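# Carry the crate into the yellow bay

## Task

Get the crate inside the yellow taped bay, upright and wholly within the tape lines (touching or overlapping the tape does not count), with every piece of paper still inside it. Nothing else in the room may be disturbed, the robot must not topple or be left leaning, and the result must hold without the robot supporting anything.

## Robot and tools

Robot: a wheeled base with a lifting column carrying two six-joint arms (left and right), each ending in a two-finger gripper, plus a tilting head. Shoulder height S = 0.90 m + column_m. Folded, the robot measures 0.73 m long by 0.62 m wide, its front 0.40 m ahead of the column. Loose objects may occasionally get nudged by something outside your control.

Frames: the base frame sits on the floor under the column, x forward, y left, z up. left_hand and right_hand in results are the finger meeting points in this frame (tips reach 8 mm further); the hand z axis runs along the fingers, its y axis along the opening. Odometry is the base frame as it was when the scene began; it counts wheel rotation only, so slip reads as motion. Heading is positive to the left, range -3.142 to 3.142.

execute_actions: argument "actions" is a list holding one action or none (empty just reports state and pictures). An action may contain:
- "base": exactly one of {"translate_m": d}, a relative drive along the current heading in metres, -3 to 3, forward positive; or {"rotate_rad": d}, a relative turn in place in radians, -3.2 to 3.2, left (counter-clockwise seen from above) positive. No sideways motion. A move needing more than 8.667 s is refused.
- "joints": an object of absolute targets keyed by joint name, any subset. Names and ranges: column_m 0 to 0.8 (metres of lift); head_tilt_rad -0.61 to 1.308 (positive tilts down); for each side, left_/right_joint1_rad -2.879 to 2.879, joint2_rad 0 to 3.141, joint3_rad 0 to 3.019, joint4_rad -1.692 to 1.57, joint5_rad -1.57 to 1.57 (positive swings hand to robot's right), joint6_rad -2.094 to 2.094 (positive rolls clockwise viewed from behind), and left_/right_gripper_m 0 (shut) to 0.093 as fingertip gap in metres. Done tolerances: column 0.005, head 0.03, joints 1-6 0.045/0.14/0.09/0.055/0.03/0.035, gripper 0.003.
- "speeds": optional caps for this action: translate_m 0.05 to 0.8 m/s, rotate_rad 0.1 to 1 rad/s (defaults are the maxima). Arms ignore it.
All motions in an action start together. Omitted joints may still be driving to old targets. "cameras" picks images: names cam_head_left, cam_head_right, cam_left_wrist, cam_right_wrist, nav_camera, or "all"; null/omitted means all, [] means none. Unknown keys or out-of-range numbers reject the call with no motion. Once a result reports a stop, further motion calls in that same reply are skipped.

wait: {"seconds": 0 to 10}; commands nothing, returns state and images.
zoom_image: {"camera", "region": [x0,y0,x1,y1]} in pixels of that camera's most recent full picture, top-left origin, up to 504x504.
read_manual: returns licence text only.
finished_scene: {"scene": n}, the current scene number; irreversible, and the crate must already be correctly placed and stay so.

Arm geometry (approximate): with joint1 at -1.57 (left) or +1.57 (right) and joints 5, 6 at 0, the arm works in a forward vertical plane 0.23 m beside the column. Let a = j2 - 0.35, b = 1.05 + j2 - j3, c = b - j4 (c = 1.57 means fingers pointing down). Hand is ahead by 0.12 + 0.39 sin a + 0.38 cos b + 0.25 cos c, and at height S + 0.39 cos a - 0.38 sin b - 0.25 sin c. Example: j2,j3,j4 = 0.93, 0.78, 0.14 gives 0.60 m ahead, 0.25 m under S. Real hands end up to ~5 cm lower and nearer the column (~12 cm when heavily loaded). Reach about 1 m from the shoulder. For the floor: fingers down, hand 0.45-0.5 m ahead at column_m 0.3, then lower the column (to ~2 cm above floor). Below 0.4 m height the housing blocks hands nearer than 0.45 m; avoid moving arms with column below 0.3. Loads with fingers down: 3.2 kg at ~0.4 m ahead, 2 kg to 0.6 m, 1 kg to 0.8 m. A grip holds roughly 2-6 kg. Small moves under ~0.03 rad (0.08 for joints 2, 3) may not happen; approach contacts in ~0.05 rad steps from your last target.

Gripper: fingers 7 cm long; body 10 cm wide, 7 cm thick. Command a gap smaller than the object to grip; "off_target" is then expected. A reading 0.002 m or more above target means something is held.

Results: base_status and joint_status per motion: done, off_target, contact_stop, time_out, not_followed ("joint command not followed" plus a cause: a self-collision check withheld arm targets; back the moved joints off by at least 0.05 rad, or move the other arm). on_its_own covers uncommanded behaviour; "held at" is a target, not a position. The column stops (contact_stop) when an arm's load changes, e.g. when a held object touches down, and then refuses to descend until raised 0.2 m. Base contact_stop means a wheel stalled: reverse 0.05 m before turning. If turned_by_wheels and turned_by_imu disagree by over ~4% and at least 0.05 rad, the base hit or slipped. base_tilt is in degrees (forward/right positive); a forward drop of 0.5 or more while driving means leaning back, so back off 0.05 m. wheel_motors_off = 1 means overload shutdown for 2 s after ~3 s of hard pushing. motor_effort lists wheel motors in percent, peak in brackets. Joint torque and motor temperature lines follow joint order; MOTOR HOT appears from 85 °C, and at 100 °C the arm drops (OVER-TEMPERATURE FAULT). To relieve a blocked arm, resend its reported joint positions as targets.

Cameras: head cameras look ahead, about head_tilt_rad below level; nav_camera is on the base front 0.23 m high. Wrist cameras sit behind the fingertips looking along the fingers, tilted 0.62 rad toward the hand's +x; with fingers down and arm forward they look down and back toward the robot.

Avoid: dropping or tipping the crate or spilling paper, bumping other objects, hard arm-on-arm contact (a hard press ends the run), prolonged pushing, overheated motors, and leaving the robot tilted.

Each tool is called by a JSON object that holds its "api" and its "payload".

## Session

{"api": "execute_actions", "payload": {"actions": []}}

Scene clock: 0.00 s.
Joint torques (N m, as the arm reports them, + toward a larger angle): no reading
Motor temperatures (°C, as the motors report them): left_arm=[30 27 31 28 27 29] | right_arm=[30 29 31 29 28 29]
base_odometry: x=+0.000 y=+0.000 heading=+0.000 (m, m, rad; odometry frame)
turned_by_wheels: +0.000 (rad since the last result)
turned_by_imu: +0.000 (rad since the last result)
base_tilt: forward=+0.0 right=-0.5 (deg)
base_status: not commanded
joint_positions: column_m=+0.554 head_tilt_rad=+0.871 left_joint1_rad=-1.591 left_joint2_rad=+0.873 left_joint3_rad=+0.401 left_joint4_rad=-0.912 left_joint5_rad=+0.027 left_joint6_rad=-0.002 left_gripper_m=+0.095 right_joint1_rad=+1.573 right_joint2_rad=+0.862 right_joint3_rad=+0.373 right_joint4_rad=-0.973 right_joint5_rad=-0.012 right_joint6_rad=+0.021 right_gripper_m=+0.094
joint_status: not commanded
wheel_motors_off: 0
motor_effort: left_wheel=+1 right_wheel=+2 (%)
left_hand: x=+0.1509 y=+0.2154 z=+1.2473 quat_wxyz=(+0.417, -0.002, -0.909, +0.018) (m; base frame)
right_hand: x=+0.1285 y=-0.2229 z=+1.2641 quat_wxyz=(+0.452, -0.011, -0.892, -0.001) (m; base frame)
pictures: cam_head_left, cam_head_right, cam_left_wrist, cam_right_wrist, nav_camera
Images, in order (width x height): cam_head_left 672x504, cam_head_right 672x504, cam_left_wrist 504x504, cam_right_wrist 504x504, nav_camera 672x504.

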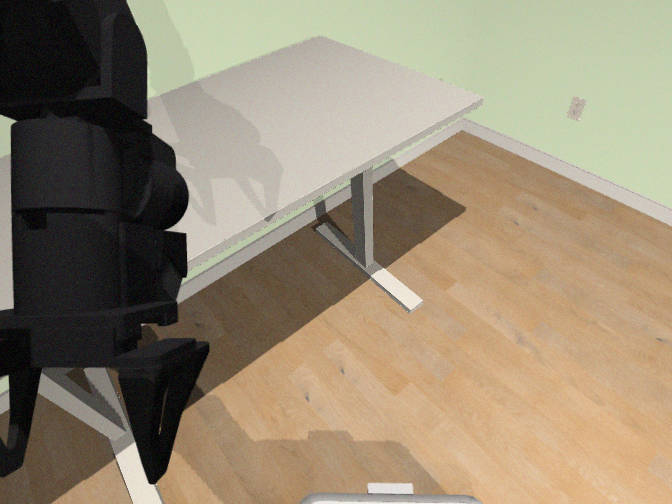

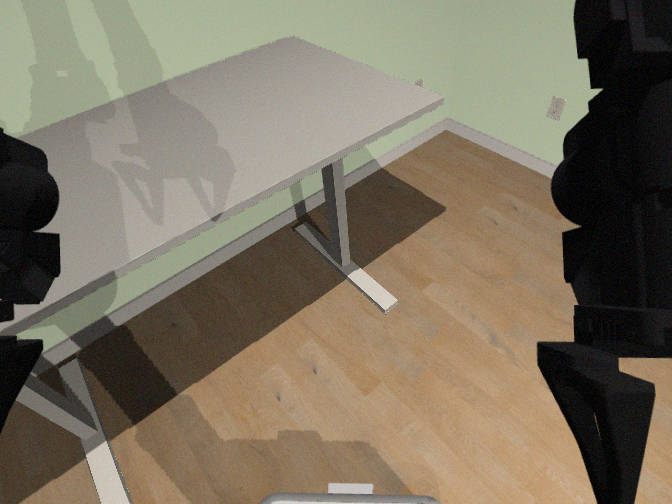

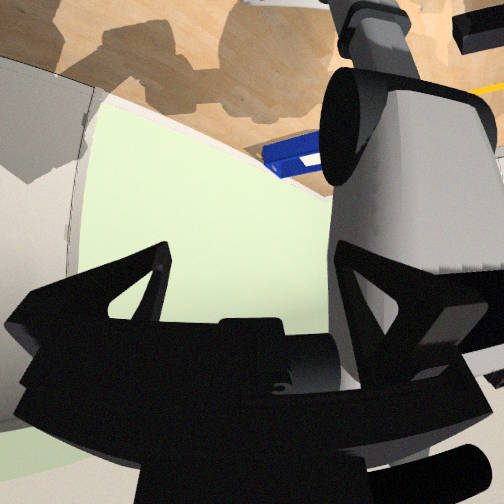

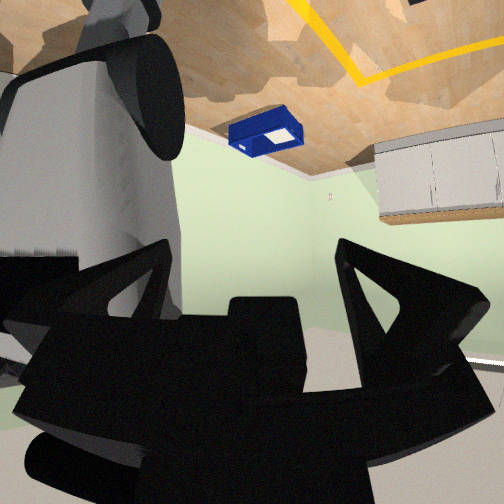

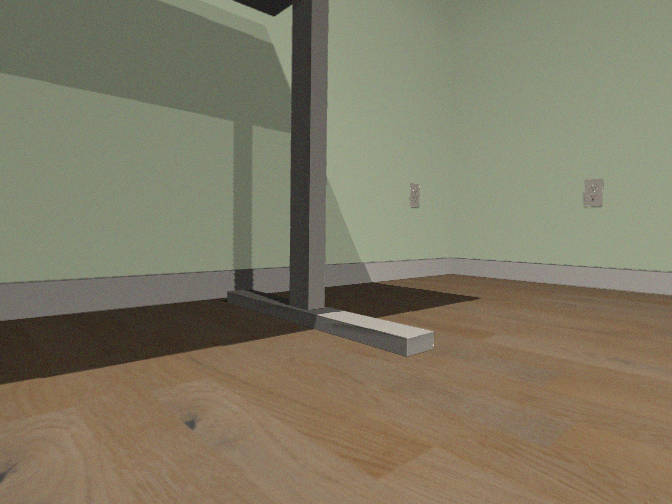

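{"api": "execute_actions", "payload": {"actions": [{"base":{"rotate_rad":-2.3},"joints":{"head_tilt_rad":0.65}}]}}

Scene clock: 4.43 s.
Joint torques (N m, as the arm reports them, + toward a larger angle): left_arm=[ 0.73 -7.74 -0.55 -1.13  0.02  0.06] | right_arm=[ 2.28 -7.51 -0.98 -1.13  0.04 -0.01]
Motor temperatures (°C, as the motors report them): left_arm=[30 27 31 28 27 29] | right_arm=[30 29 31 29 28 29]
base_odometry: x=+0.000 y=+0.000 heading=-2.300 (m, m, rad; odometry frame)
turned_by_wheels: -2.300 (rad since the last result)
turned_by_imu: -2.279 (rad since the last result)
base_tilt: forward=-0.1 right=-0.5 (deg)
base_status: done
joint_positions: column_m=+0.554 head_tilt_rad=+0.667 left_joint1_rad=-1.591 left_joint2_rad=+0.873 left_joint3_rad=+0.401 left_joint4_rad=-0.912 left_joint5_rad=+0.027 left_joint6_rad=-0.002 left_gripper_m=+0.095 right_joint1_rad=+1.573 right_joint2_rad=+0.862 right_joint3_rad=+0.373 right_joint4_rad=-0.973 right_joint5_rad=-0.012 right_joint6_rad=+0.021 right_gripper_m=+0.095
joint_status: all done
wheel_motors_off: 0
motor_effort: left_wheel=+0(23) right_wheel=+0(41) (%)
left_hand: x=+0.1509 y=+0.2154 z=+1.2473 quat_wxyz=(+0.417, -0.002, -0.909, +0.018) (m; base frame)
right_hand: x=+0.1285 y=-0.2229 z=+1.2641 quat_wxyz=(+0.452, -0.011, -0.892, -0.001) (m; base frame)
pictures: cam_head_left, cam_head_right, cam_left_wrist, cam_right_wrist, nav_camera
Images, in order (width x height): cam_head_left 672x504, cam_head_right 672x504, cam_left_wrist 504x504, cam_right_wrist 504x504, nav_camera 672x504.

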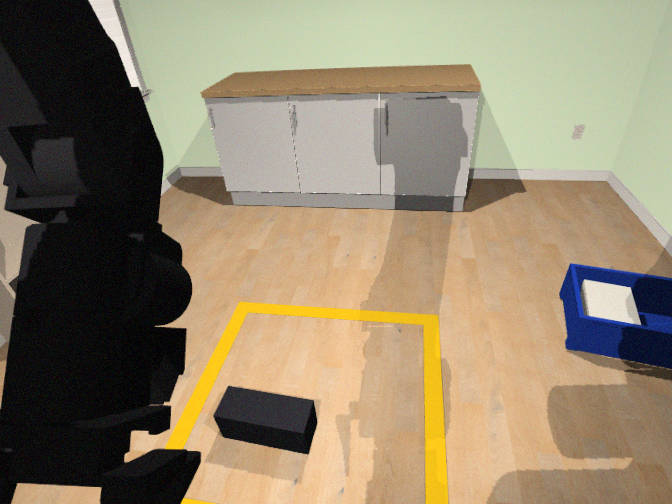

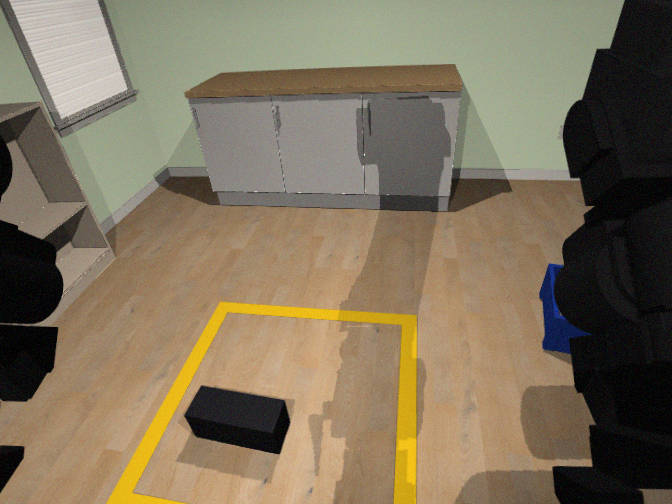

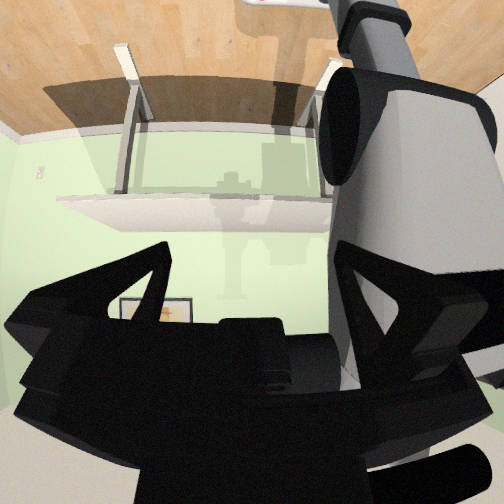

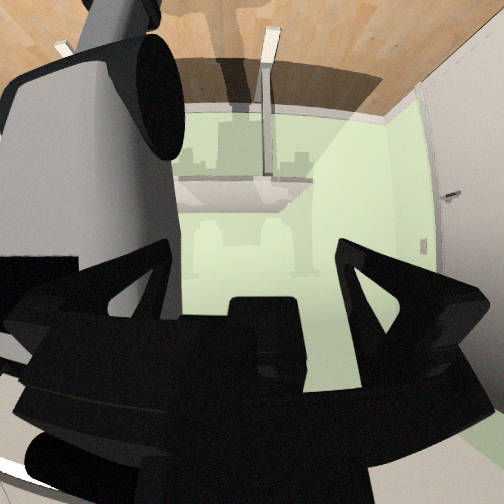

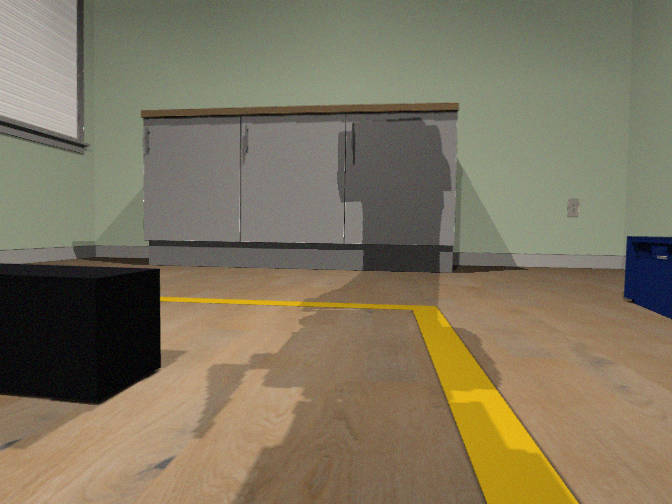

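{"api": "execute_actions", "payload": {"actions": [{"base":{"rotate_rad":-0.35},"joints":{"head_tilt_rad":0.85,"left_joint1_rad":-0.9,"right_joint1_rad":0.9}}], "cameras": ["cam_head_left","cam_head_right","nav_camera"]}}

Scene clock: 8.40 s.
Joint torques (N m, as the arm reports them, + toward a larger angle): left_arm=[ 2.7  -6.79  0.73 -0.78 -0.35  0.  ] | right_arm=[ 0.5  -6.33 -0.07 -0.88  0.37  0.08]
Motor temperatures (°C, as the motors report them): left_arm=[30 27 31 28 27 29] | right_arm=[31 29 31 29 28 29]
base_odometry: x=+0.000 y=+0.000 heading=-2.649 (m, m, rad; odometry frame)
turned_by_wheels: -0.349 (rad since the last result)
turned_by_imu: -0.347 (rad since the last result)
base_tilt: forward=+0.0 right=-0.5 (deg)
base_status: done
joint_positions: column_m=+0.554 head_tilt_rad=+0.851 left_joint1_rad=-0.902 left_joint2_rad=+0.873 left_joint3_rad=+0.401 left_joint4_rad=-0.912 left_joint5_rad=+0.027 left_joint6_rad=-0.002 left_gripper_m=+0.095 right_joint1_rad=+0.903 right_joint2_rad=+0.862 right_joint3_rad=+0.373 right_joint4_rad=-0.973 right_joint5_rad=-0.012 right_joint6_rad=+0.021 right_gripper_m=+0.095
joint_status: all done
wheel_motors_off: 0
motor_effort: left_wheel=+0(28) right_wheel=+0(28) (%)
left_hand: x=+0.1293 y=+0.3551 z=+1.2848 quat_wxyz=(+0.390, +0.273, -0.861, -0.179) (m; base frame)
right_hand: x=+0.1085 y=-0.3417 z=+1.2986 quat_wxyz=(+0.424, -0.286, -0.841, +0.178) (m; base frame)
pictures: cam_head_left, cam_head_right, nav_camera
Images, in order (width x height): cam_head_left 672x504, cam_head_right 672x504, nav_camera 672x504.

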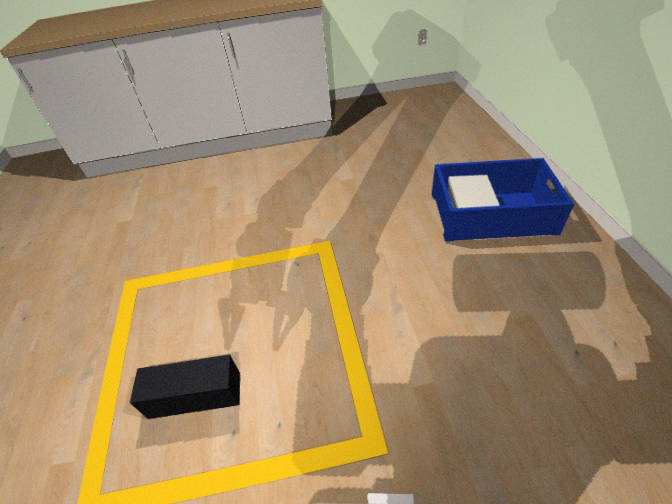

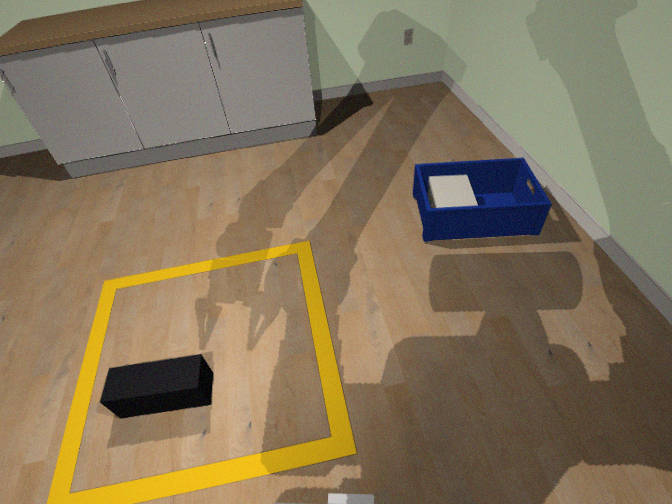

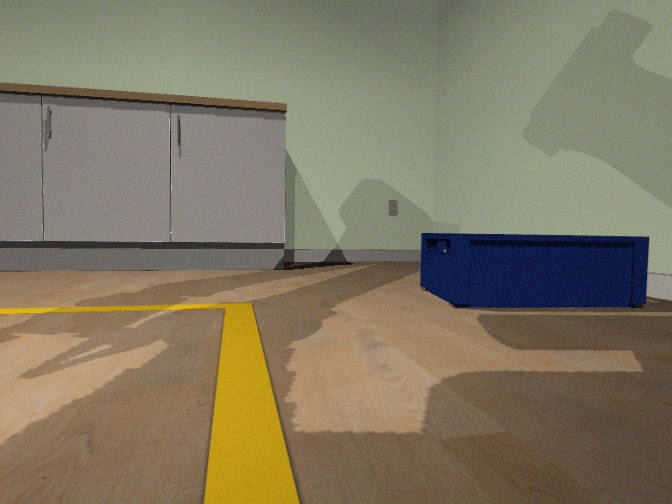

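{"api": "zoom_image", "payload": {"camera": "cam_head_left", "region": [100, 320, 280, 455]}}

{"api": "zoom_image", "payload": {"camera": "cam_head_left", "region": [420, 140, 600, 260]}}

Region (100, 320, 280, 455) of cam_head_left's 672x504 image, scaled by 2.800, with more detail than that image has; it fills the top 378 rows of this view, and the rest is white.

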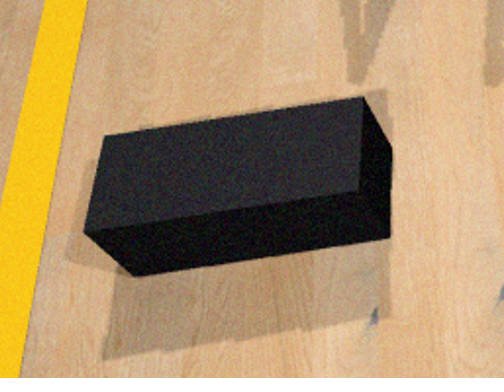

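Region (420, 140, 600, 260) of cam_head_left's 672x504 image, scaled by 2.800, with more detail than that image has.

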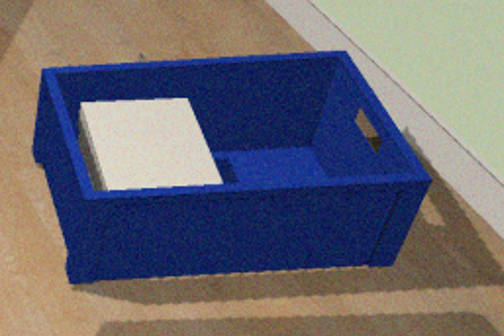

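{"api": "execute_actions", "payload": {"actions": [{"base":{"rotate_rad":0.04},"joints":{"head_tilt_rad":1.3}}], "cameras": ["cam_head_left","cam_head_right"]}}

{"api": "execute_actions", "payload": {"actions": [{"base":{"translate_m":2.3},"joints":{"head_tilt_rad":0.85}}]}}

Scene clock: 34.73 s.
Joint torques (N m, as the arm reports them, + toward a larger angle): left_arm=[ 2.43 -6.6   0.51 -0.78 -0.36  0.  ] | right_arm=[ 0.82 -6.97 -0.14 -0.81  0.4   0.06]
Motor temperatures (°C, as the motors report them): left_arm=[30 28 31 28 27 29] | right_arm=[31 29 31 29 28 29]
base_odometry: x=+0.000 y=+0.000 heading=-2.609 (m, m, rad; odometry frame)
turned_by_wheels: +0.040 (rad since the last result)
turned_by_imu: +0.040 (rad since the last result)
base_tilt: forward=-0.1 right=-0.5 (deg)
base_status: done
joint_positions: column_m=+0.554 head_tilt_rad=+1.296 left_joint1_rad=-0.902 left_joint2_rad=+0.873 left_joint3_rad=+0.401 left_joint4_rad=-0.912 left_joint5_rad=+0.027 left_joint6_rad=-0.002 left_gripper_m=+0.095 right_joint1_rad=+0.903 right_joint2_rad=+0.862 right_joint3_rad=+0.373 right_joint4_rad=-0.973 right_joint5_rad=-0.012 right_joint6_rad=+0.021 right_gripper_m=+0.095
joint_status: all done
wheel_motors_off: 0
motor_effort: left_wheel=-1(19) right_wheel=+0(18) (%)
left_hand: x=+0.1293 y=+0.3551 z=+1.2848 quat_wxyz=(+0.390, +0.273, -0.861, -0.179) (m; base frame)
right_hand: x=+0.1087 y=-0.3418 z=+1.2986 quat_wxyz=(+0.424, -0.286, -0.841, +0.178) (m; base frame)
pictures: cam_head_left, cam_head_right
Images, in order (width x height): cam_head_left 672x504, cam_head_right 672x504.

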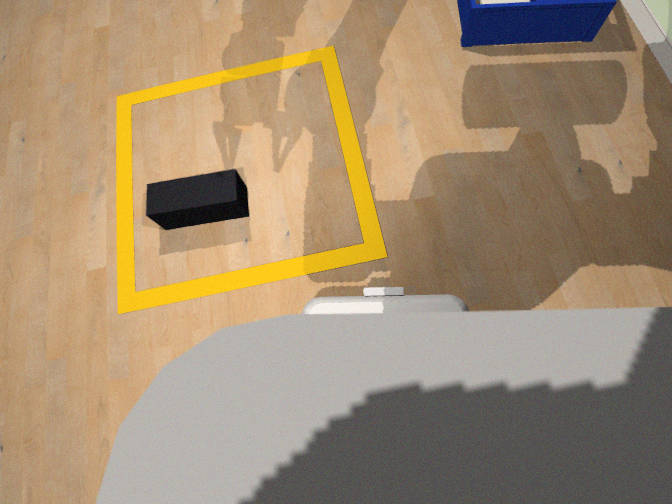

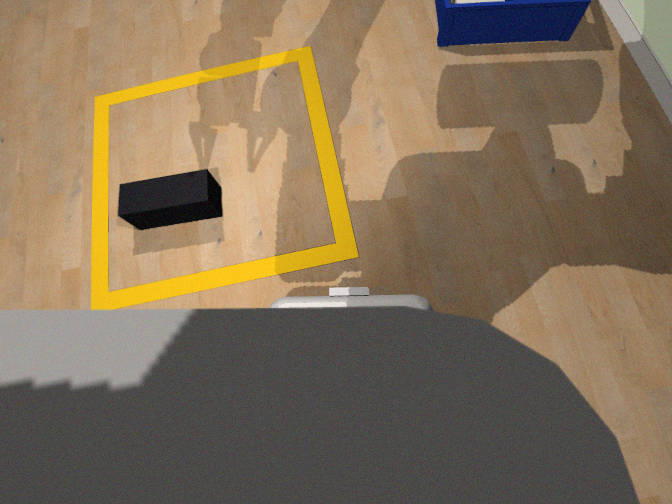

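Scene clock: 39.93 s.
Joint torques (N m, as the arm reports them, + toward a larger angle): left_arm=[ 2.59 -6.48  0.65 -0.72 -0.36  0.  ] | right_arm=[ 0.34 -6.49 -0.04 -0.86  0.39  0.05]
Motor temperatures (°C, as the motors report them): left_arm=[30 28 31 28 27 29] | right_arm=[31 29 31 29 28 29]
base_odometry: x=-1.983 y=-1.166 heading=-2.611 (m, m, rad; odometry frame)
turned_by_wheels: -0.001 (rad since the last result)
turned_by_imu: -0.001 (rad since the last result)
base_tilt: forward=-0.2 right=-0.5 (deg)
base_status: done
joint_positions: column_m=+0.554 head_tilt_rad=+0.865 left_joint1_rad=-0.902 left_joint2_rad=+0.873 left_joint3_rad=+0.401 left_joint4_rad=-0.912 left_joint5_rad=+0.027 left_joint6_rad=-0.002 left_gripper_m=+0.095 right_joint1_rad=+0.903 right_joint2_rad=+0.862 right_joint3_rad=+0.373 right_joint4_rad=-0.973 right_joint5_rad=-0.012 right_joint6_rad=+0.021 right_gripper_m=+0.095
joint_status: all done
wheel_motors_off: 0
motor_effort: left_wheel=-2(40) right_wheel=+1(54) (%)
left_hand: x=+0.1293 y=+0.3551 z=+1.2848 quat_wxyz=(+0.390, +0.273, -0.861, -0.179) (m; base frame)
right_hand: x=+0.1087 y=-0.3418 z=+1.2986 quat_wxyz=(+0.424, -0.286, -0.841, +0.178) (m; base frame)
pictures: cam_head_left, cam_head_right, cam_left_wrist, cam_right_wrist, nav_camera
Images, in order (width x height): cam_head_left 672x504, cam_head_right 672x504, cam_left_wrist 504x504, cam_right_wrist 504x504, nav_camera 672x504.

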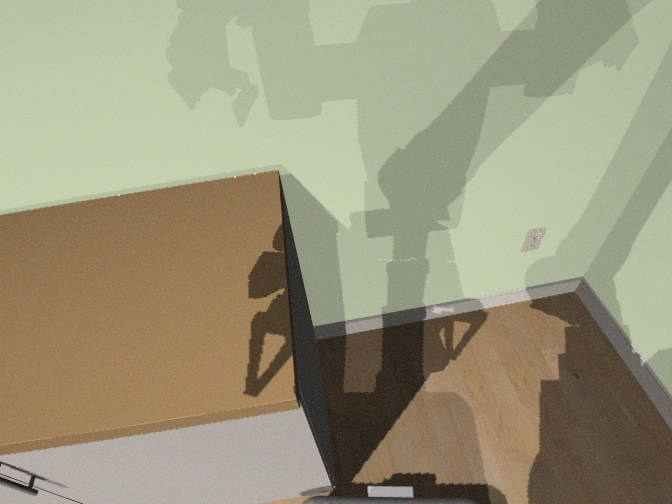

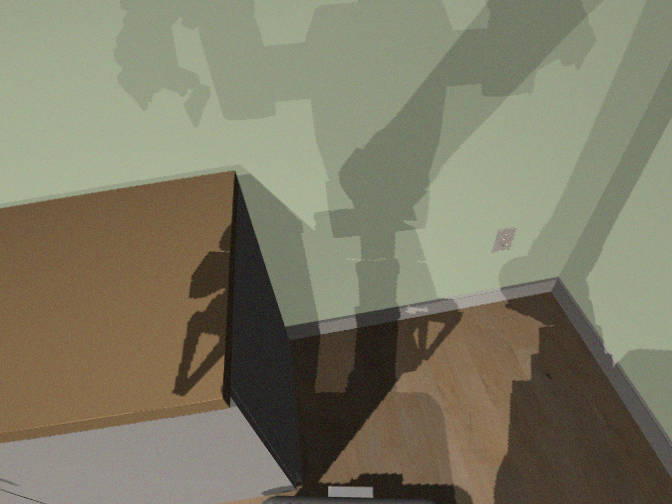

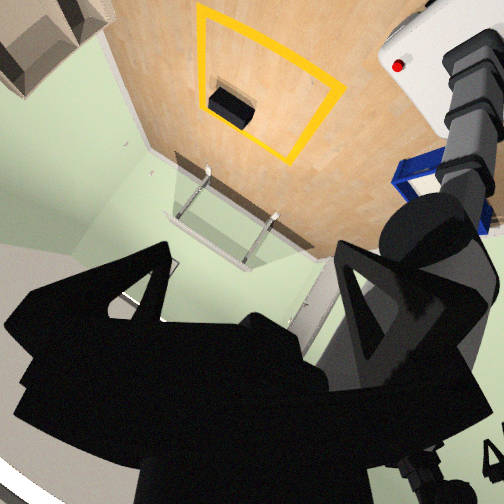

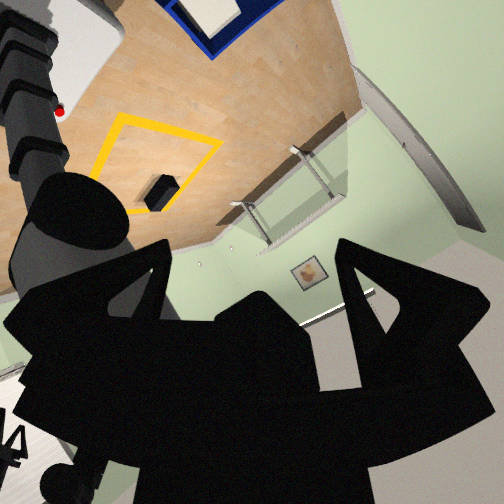

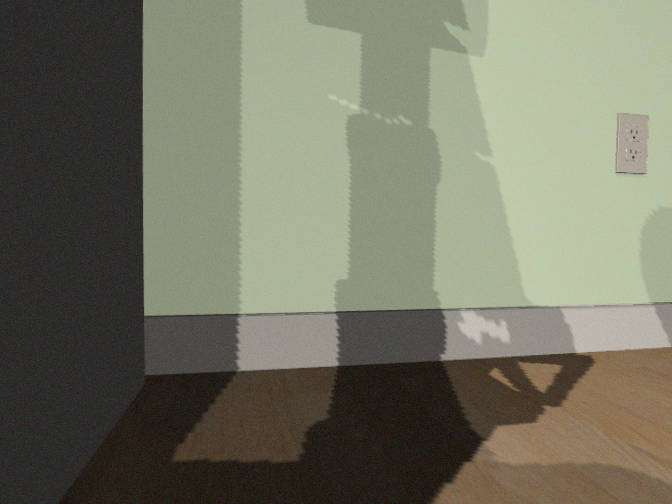

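{"api": "execute_actions", "payload": {"actions": [{"base":{"translate_m":-0.08}}], "cameras": []}}

{"api": "execute_actions", "payload": {"actions": [{"base":{"rotate_rad":-0.92},"joints":{"head_tilt_rad":1.1}}], "cameras": ["cam_head_left","cam_head_right"]}}

Scene clock: 43.00 s.
Joint torques (N m, as the arm reports them, + toward a larger angle): left_arm=[ 2.35 -5.97  0.84 -0.84 -0.36 -0.02] | right_arm=[ 0.43 -6.5   0.04 -0.96  0.38  0.05]
Motor temperatures (°C, as the motors report them): left_arm=[30 28 31 28 27 29] | right_arm=[31 29 31 29 28 29]
base_odometry: x=-1.914 y=-1.125 heading=-2.610 (m, m, rad; odometry frame)
turned_by_wheels: +0.001 (rad since the last result)
turned_by_imu: +0.001 (rad since the last result)
base_tilt: forward=-0.1 right=-0.5 (deg)
base_status: done
joint_positions: column_m=+0.554 head_tilt_rad=+0.865 left_joint1_rad=-0.902 left_joint2_rad=+0.872 left_joint3_rad=+0.398 left_joint4_rad=-0.912 left_joint5_rad=+0.027 left_joint6_rad=-0.002 left_gripper_m=+0.095 right_joint1_rad=+0.903 right_joint2_rad=+0.862 right_joint3_rad=+0.371 right_joint4_rad=-0.973 right_joint5_rad=-0.012 right_joint6_rad=+0.021 right_gripper_m=+0.095
joint_status: not commanded
wheel_motors_off: 0
motor_effort: left_wheel=+0(32) right_wheel=-1(30) (%)
left_hand: x=+0.1279 y=+0.3544 z=+1.2851 quat_wxyz=(+0.391, +0.274, -0.861, -0.178) (m; base frame)
right_hand: x=+0.1076 y=-0.3413 z=+1.2988 quat_wxyz=(+0.424, -0.286, -0.840, +0.178) (m; base frame)
pictures: none
No camera images: the call's "cameras" was empty. Leave "cameras" out to get every camera's image.

Scene clock: 45.23 s.
Joint torques (N m, as the arm reports them, + toward a larger angle): left_arm=[ 2.52 -6.28  0.99 -0.89 -0.36  0.01] | right_arm=[ 0.91 -6.59  0.03 -0.84  0.37  0.07]
Motor temperatures (°C, as the motors report them): left_arm=[30 28 31 28 27 29] | right_arm=[31 29 31 29 28 29]
base_odometry: x=-1.914 y=-1.125 heading=+2.754 (m, m, rad; odometry frame)
turned_by_wheels: -0.919 (rad since the last result)
turned_by_imu: -0.909 (rad since the last result)
base_tilt: forward=-0.1 right=-0.5 (deg)
base_status: done
joint_positions: column_m=+0.554 head_tilt_rad=+1.099 left_joint1_rad=-0.902 left_joint2_rad=+0.872 left_joint3_rad=+0.398 left_joint4_rad=-0.912 left_joint5_rad=+0.027 left_joint6_rad=-0.002 left_gripper_m=+0.095 right_joint1_rad=+0.903 right_joint2_rad=+0.862 right_joint3_rad=+0.371 right_joint4_rad=-0.973 right_joint5_rad=-0.012 right_joint6_rad=+0.021 right_gripper_m=+0.095
joint_status: all done
wheel_motors_off: 0
motor_effort: left_wheel=+0(32) right_wheel=+0(44) (%)
left_hand: x=+0.1279 y=+0.3544 z=+1.2851 quat_wxyz=(+0.391, +0.274, -0.861, -0.178) (m; base frame)
right_hand: x=+0.1076 y=-0.3413 z=+1.2988 quat_wxyz=(+0.424, -0.286, -0.840, +0.178) (m; base frame)
pictures: cam_head_left, cam_head_right
Images, in order (width x height): cam_head_left 672x504, cam_head_right 672x504.

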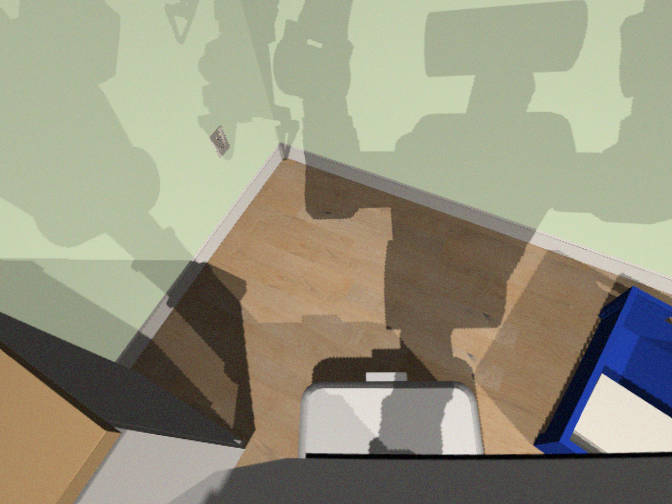

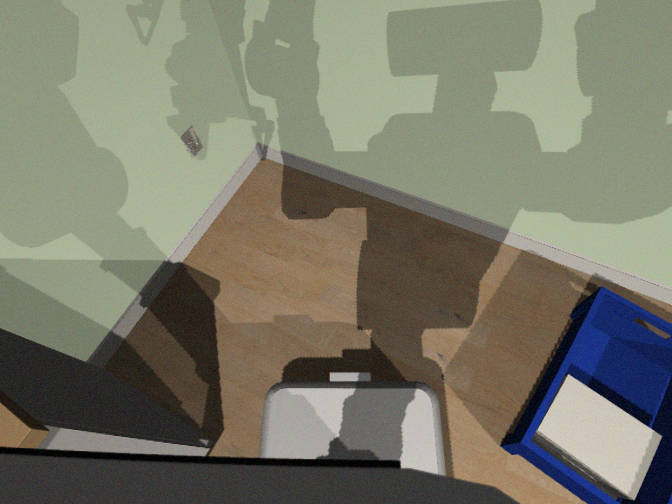

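{"api": "execute_actions", "payload": {"actions": [{"base":{"translate_m":0.56},"joints":{"left_joint1_rad":-1.25,"right_joint1_rad":1.25}}], "cameras": ["cam_head_left"]}}

{"api": "execute_actions", "payload": {"actions": [{"base":{"rotate_rad":-2.03},"joints":{"head_tilt_rad":0.95}}], "cameras": ["cam_head_left","cam_head_right","nav_camera"]}}

Scene clock: 48.90 s.
Joint torques (N m, as the arm reports them, + toward a larger angle): left_arm=[ 1.42 -7.79 -0.18 -0.94 -0.18  0.04] | right_arm=[ 1.8  -7.7  -0.92 -0.91  0.2   0.03]
Motor temperatures (°C, as the motors report them): left_arm=[30 28 31 28 27 29] | right_arm=[31 29 31 29 28 29]
base_odometry: x=-2.432 y=-0.914 heading=+2.754 (m, m, rad; odometry frame)
turned_by_wheels: +0.000 (rad since the last result)
turned_by_imu: +0.000 (rad since the last result)
base_tilt: forward=+0.0 right=-0.5 (deg)
base_status: done
joint_positions: column_m=+0.554 head_tilt_rad=+1.100 left_joint1_rad=-1.249 left_joint2_rad=+0.872 left_joint3_rad=+0.402 left_joint4_rad=-0.912 left_joint5_rad=+0.027 left_joint6_rad=-0.002 left_gripper_m=+0.095 right_joint1_rad=+1.246 right_joint2_rad=+0.862 right_joint3_rad=+0.375 right_joint4_rad=-0.973 right_joint5_rad=-0.012 right_joint6_rad=+0.021 right_gripper_m=+0.095
joint_status: all done
wheel_motors_off: 0
motor_effort: left_wheel=+0(51) right_wheel=+0(48) (%)
left_hand: x=+0.1466 y=+0.2886 z=+1.2554 quat_wxyz=(+0.409, +0.137, -0.899, -0.081) (m; base frame)
right_hand: x=+0.1248 y=-0.2845 z=+1.2719 quat_wxyz=(+0.444, -0.147, -0.880, +0.088) (m; base frame)
pictures: cam_head_left
Images, in order (width x height): cam_head_left 672x504.

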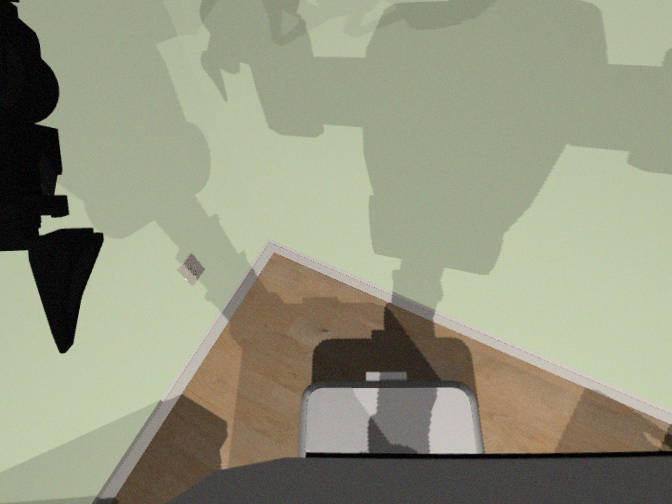

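Scene clock: 52.27 s.
Joint torques (N m, as the arm reports them, + toward a larger angle): left_arm=[ 1.31 -7.6  -0.23 -0.99 -0.17  0.02] | right_arm=[ 2.09 -7.25 -1.04 -1.07  0.23  0.05]
Motor temperatures (°C, as the motors report them): left_arm=[30 28 31 28 27 29] | right_arm=[31 29 31 29 28 29]
base_odometry: x=-2.432 y=-0.914 heading=+0.724 (m, m, rad; odometry frame)
turned_by_wheels: -2.029 (rad since the last result)
turned_by_imu: -2.007 (rad since the last result)
base_tilt: forward=-0.1 right=-0.5 (deg)
base_status: done
joint_positions: column_m=+0.554 head_tilt_rad=+0.964 left_joint1_rad=-1.249 left_joint2_rad=+0.872 left_joint3_rad=+0.402 left_joint4_rad=-0.912 left_joint5_rad=+0.027 left_joint6_rad=-0.002 left_gripper_m=+0.095 right_joint1_rad=+1.246 right_joint2_rad=+0.862 right_joint3_rad=+0.375 right_joint4_rad=-0.973 right_joint5_rad=-0.012 right_joint6_rad=+0.021 right_gripper_m=+0.095
joint_status: all done
wheel_motors_off: 0
motor_effort: left_wheel=+0(40) right_wheel=+0(45) (%)
left_hand: x=+0.1466 y=+0.2886 z=+1.2554 quat_wxyz=(+0.409, +0.137, -0.899, -0.081) (m; base frame)
right_hand: x=+0.1248 y=-0.2845 z=+1.2719 quat_wxyz=(+0.444, -0.147, -0.880, +0.088) (m; base frame)
pictures: cam_head_left, cam_head_right, nav_camera
Images, in order (width x height): cam_head_left 672x504, cam_head_right 672x504, nav_camera 672x504.

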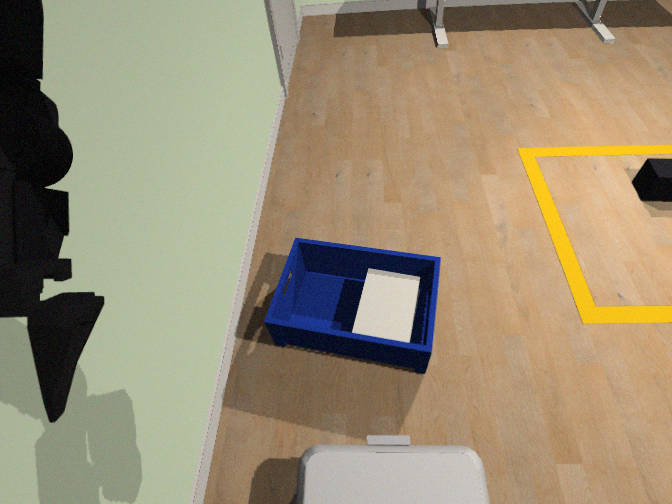

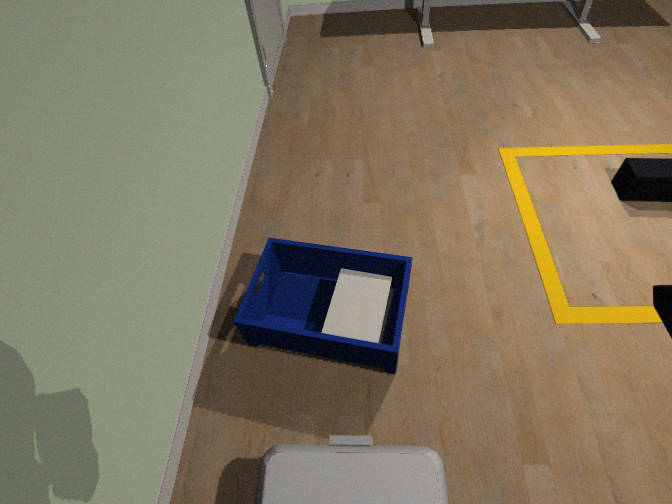

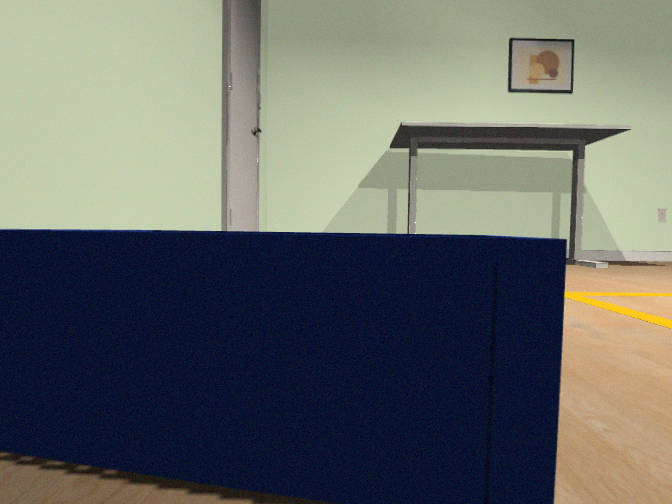

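{"api": "execute_actions", "payload": {"actions": [{"base":{"translate_m":0.24},"joints":{"head_tilt_rad":1.1}}], "cameras": ["cam_head_left"]}}

{"api": "execute_actions", "payload": {"actions": [{"base":{"translate_m":0.38},"speeds":{"translate_m":0.08}}], "cameras": ["cam_head_left","cam_head_right"]}}

Scene clock: 57.37 s.
Joint torques (N m, as the arm reports them, + toward a larger angle): left_arm=[ 1.38 -7.8  -0.4  -1.1  -0.18  0.03] | right_arm=[ 2.01 -7.41 -0.97 -1.07  0.21  0.04]
Motor temperatures (°C, as the motors report them): left_arm=[30 28 31 28 27 29] | right_arm=[31 29 31 29 28 29]
base_odometry: x=-2.252 y=-0.755 heading=+0.723 (m, m, rad; odometry frame)
turned_by_wheels: -0.001 (rad since the last result)
turned_by_imu: -0.001 (rad since the last result)
base_tilt: forward=-0.1 right=-0.5 (deg)
base_status: done
joint_positions: column_m=+0.554 head_tilt_rad=+1.099 left_joint1_rad=-1.249 left_joint2_rad=+0.872 left_joint3_rad=+0.403 left_joint4_rad=-0.912 left_joint5_rad=+0.027 left_joint6_rad=-0.002 left_gripper_m=+0.095 right_joint1_rad=+1.246 right_joint2_rad=+0.862 right_joint3_rad=+0.375 right_joint4_rad=-0.973 right_joint5_rad=-0.012 right_joint6_rad=+0.021 right_gripper_m=+0.095
joint_status: all done
wheel_motors_off: 0
motor_effort: left_wheel=-1(49) right_wheel=+1(44) (%)
left_hand: x=+0.1472 y=+0.2888 z=+1.2552 quat_wxyz=(+0.409, +0.137, -0.899, -0.081) (m; base frame)
right_hand: x=+0.1250 y=-0.2846 z=+1.2718 quat_wxyz=(+0.443, -0.147, -0.880, +0.088) (m; base frame)
pictures: cam_head_left
Images, in order (width x height): cam_head_left 672x504.

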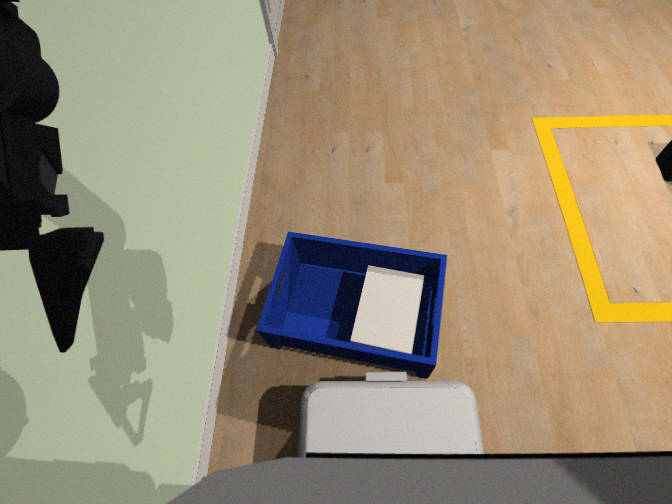

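Scene clock: 62.80 s.
Joint torques (N m, as the arm reports them, + toward a larger angle): left_arm=[ 1.27 -7.65 -0.14 -1.04 -0.18  0.02] | right_arm=[ 2.21 -7.53 -0.89 -1.15  0.25  0.04]
Motor temperatures (°C, as the motors report them): left_arm=[30 28 31 28 27 29] | right_arm=[31 29 31 29 28 29]
base_odometry: x=-1.967 y=-0.503 heading=+0.723 (m, m, rad; odometry frame)
turned_by_wheels: +0.000 (rad since the last result)
turned_by_imu: -0.001 (rad since the last result)
base_tilt: forward=-0.1 right=-0.5 (deg)
base_status: done
joint_positions: column_m=+0.554 head_tilt_rad=+1.100 left_joint1_rad=-1.249 left_joint2_rad=+0.872 left_joint3_rad=+0.401 left_joint4_rad=-0.912 left_joint5_rad=+0.027 left_joint6_rad=-0.002 left_gripper_m=+0.095 right_joint1_rad=+1.246 right_joint2_rad=+0.862 right_joint3_rad=+0.373 right_joint4_rad=-0.973 right_joint5_rad=-0.012 right_joint6_rad=+0.021 right_gripper_m=+0.095
joint_status: not commanded
wheel_motors_off: 0
motor_effort: left_wheel=+0(27) right_wheel=+2(34) (%)
left_hand: x=+0.1460 y=+0.2885 z=+1.2556 quat_wxyz=(+0.410, +0.137, -0.898, -0.081) (m; base frame)
right_hand: x=+0.1238 y=-0.2843 z=+1.2722 quat_wxyz=(+0.444, -0.147, -0.879, +0.088) (m; base frame)
pictures: cam_head_left, cam_head_right
Images, in order (width x height): cam_head_left 672x504, cam_head_right 672x504.

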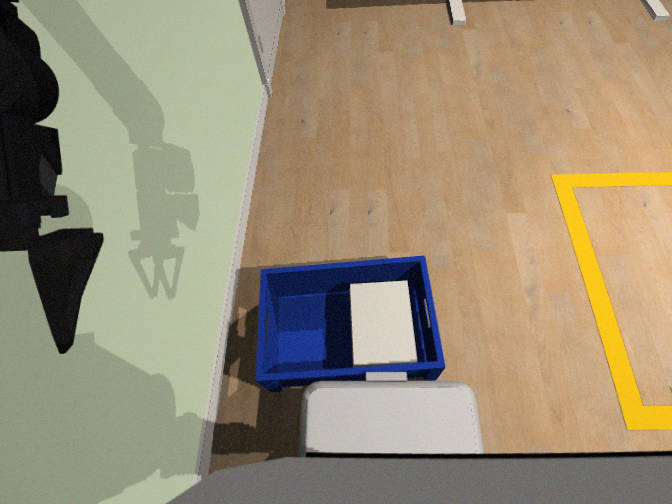

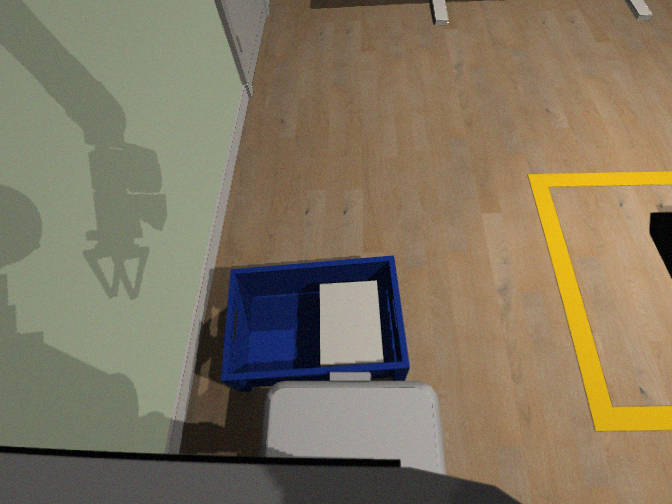

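{"api": "execute_actions", "payload": {"actions": [{"base":{"translate_m":-0.2},"joints":{"column_m":0.44,"left_joint1_rad":-1.57,"right_joint1_rad":1.57}}], "cameras": []}}

{"api": "execute_actions", "payload": {"actions": [{"base":{"rotate_rad":2.235},"joints":{"column_m":0.3}}], "cameras": ["cam_left_wrist","cam_right_wrist"]}}

Scene clock: 68.90 s.
Joint torques (N m, as the arm reports them, + toward a larger angle): left_arm=[ 0.73 -7.65 -0.09 -1.13  0.01  0.04] | right_arm=[ 2.59 -7.64 -0.92 -1.17  0.04  0.02]
Motor temperatures (°C, as the motors report them): left_arm=[30 28 31 28 27 29] | right_arm=[31 29 31 29 28 29]
base_odometry: x=-2.117 y=-0.636 heading=+0.725 (m, m, rad; odometry frame)
turned_by_wheels: +0.002 (rad since the last result)
turned_by_imu: +0.002 (rad since the last result)
base_tilt: forward=-0.1 right=-0.5 (deg)
base_status: done
joint_positions: column_m=+0.440 head_tilt_rad=+1.100 left_joint1_rad=-1.570 left_joint2_rad=+0.871 left_joint3_rad=+0.397 left_joint4_rad=-0.912 left_joint5_rad=+0.027 left_joint6_rad=-0.002 left_gripper_m=+0.095 right_joint1_rad=+1.567 right_joint2_rad=+0.861 right_joint3_rad=+0.371 right_joint4_rad=-0.973 right_joint5_rad=-0.012 right_joint6_rad=+0.021 right_gripper_m=+0.095
joint_status: all done
wheel_motors_off: 0
motor_effort: left_wheel=+2(40) right_wheel=-3(34) (%)
left_hand: x=+0.1492 y=+0.2200 z=+1.1340 quat_wxyz=(+0.418, +0.007, -0.908, +0.012) (m; base frame)
right_hand: x=+0.1276 y=-0.2241 z=+1.1505 quat_wxyz=(+0.453, -0.014, -0.891, +0.000) (m; base frame)
pictures: none
No camera images: the call's "cameras" was empty. Leave "cameras" out to get every camera's image.

Scene clock: 72.43 s.
Joint torques (N m, as the arm reports them, + toward a larger angle): left_arm=[ 0.63 -7.78 -0.12 -1.06  0.01  0.06] | right_arm=[ 2.6  -7.86 -1.1  -1.11  0.05  0.06]
Motor temperatures (°C, as the motors report them): left_arm=[30 28 31 28 27 29] | right_arm=[31 29 31 29 28 29]
base_odometry: x=-2.117 y=-0.636 heading=+2.959 (m, m, rad; odometry frame)
turned_by_wheels: +2.235 (rad since the last result)
turned_by_imu: +2.211 (rad since the last result)
base_tilt: forward=+0.0 right=-0.5 (deg)
base_status: done
joint_positions: column_m=+0.300 head_tilt_rad=+1.100 left_joint1_rad=-1.570 left_joint2_rad=+0.871 left_joint3_rad=+0.397 left_joint4_rad=-0.912 left_joint5_rad=+0.027 left_joint6_rad=-0.002 left_gripper_m=+0.095 right_joint1_rad=+1.567 right_joint2_rad=+0.861 right_joint3_rad=+0.371 right_joint4_rad=-0.973 right_joint5_rad=-0.012 right_joint6_rad=+0.021 right_gripper_m=+0.095
joint_status: all done
wheel_motors_off: 0
motor_effort: left_wheel=+0(45) right_wheel=+0(37) (%)
left_hand: x=+0.1492 y=+0.2200 z=+0.9940 quat_wxyz=(+0.418, +0.007, -0.908, +0.012) (m; base frame)
right_hand: x=+0.1276 y=-0.2241 z=+1.0105 quat_wxyz=(+0.453, -0.014, -0.891, +0.000) (m; base frame)
pictures: cam_left_wrist, cam_right_wrist
Images, in order (width x height): cam_left_wrist 504x504, cam_right_wrist 504x504.

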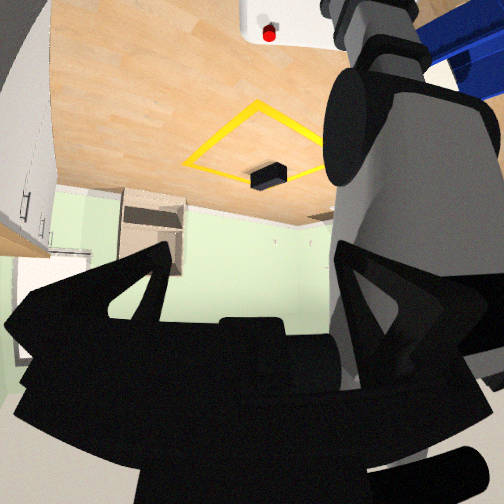

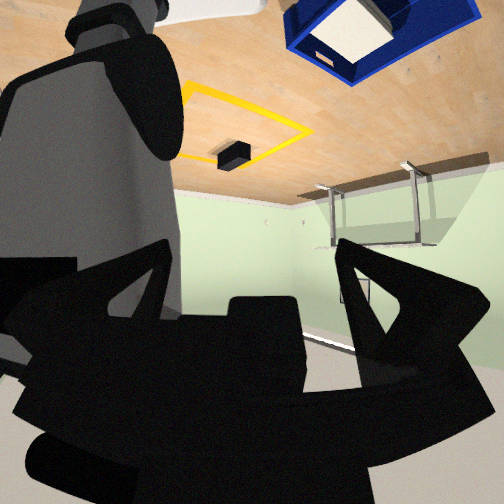

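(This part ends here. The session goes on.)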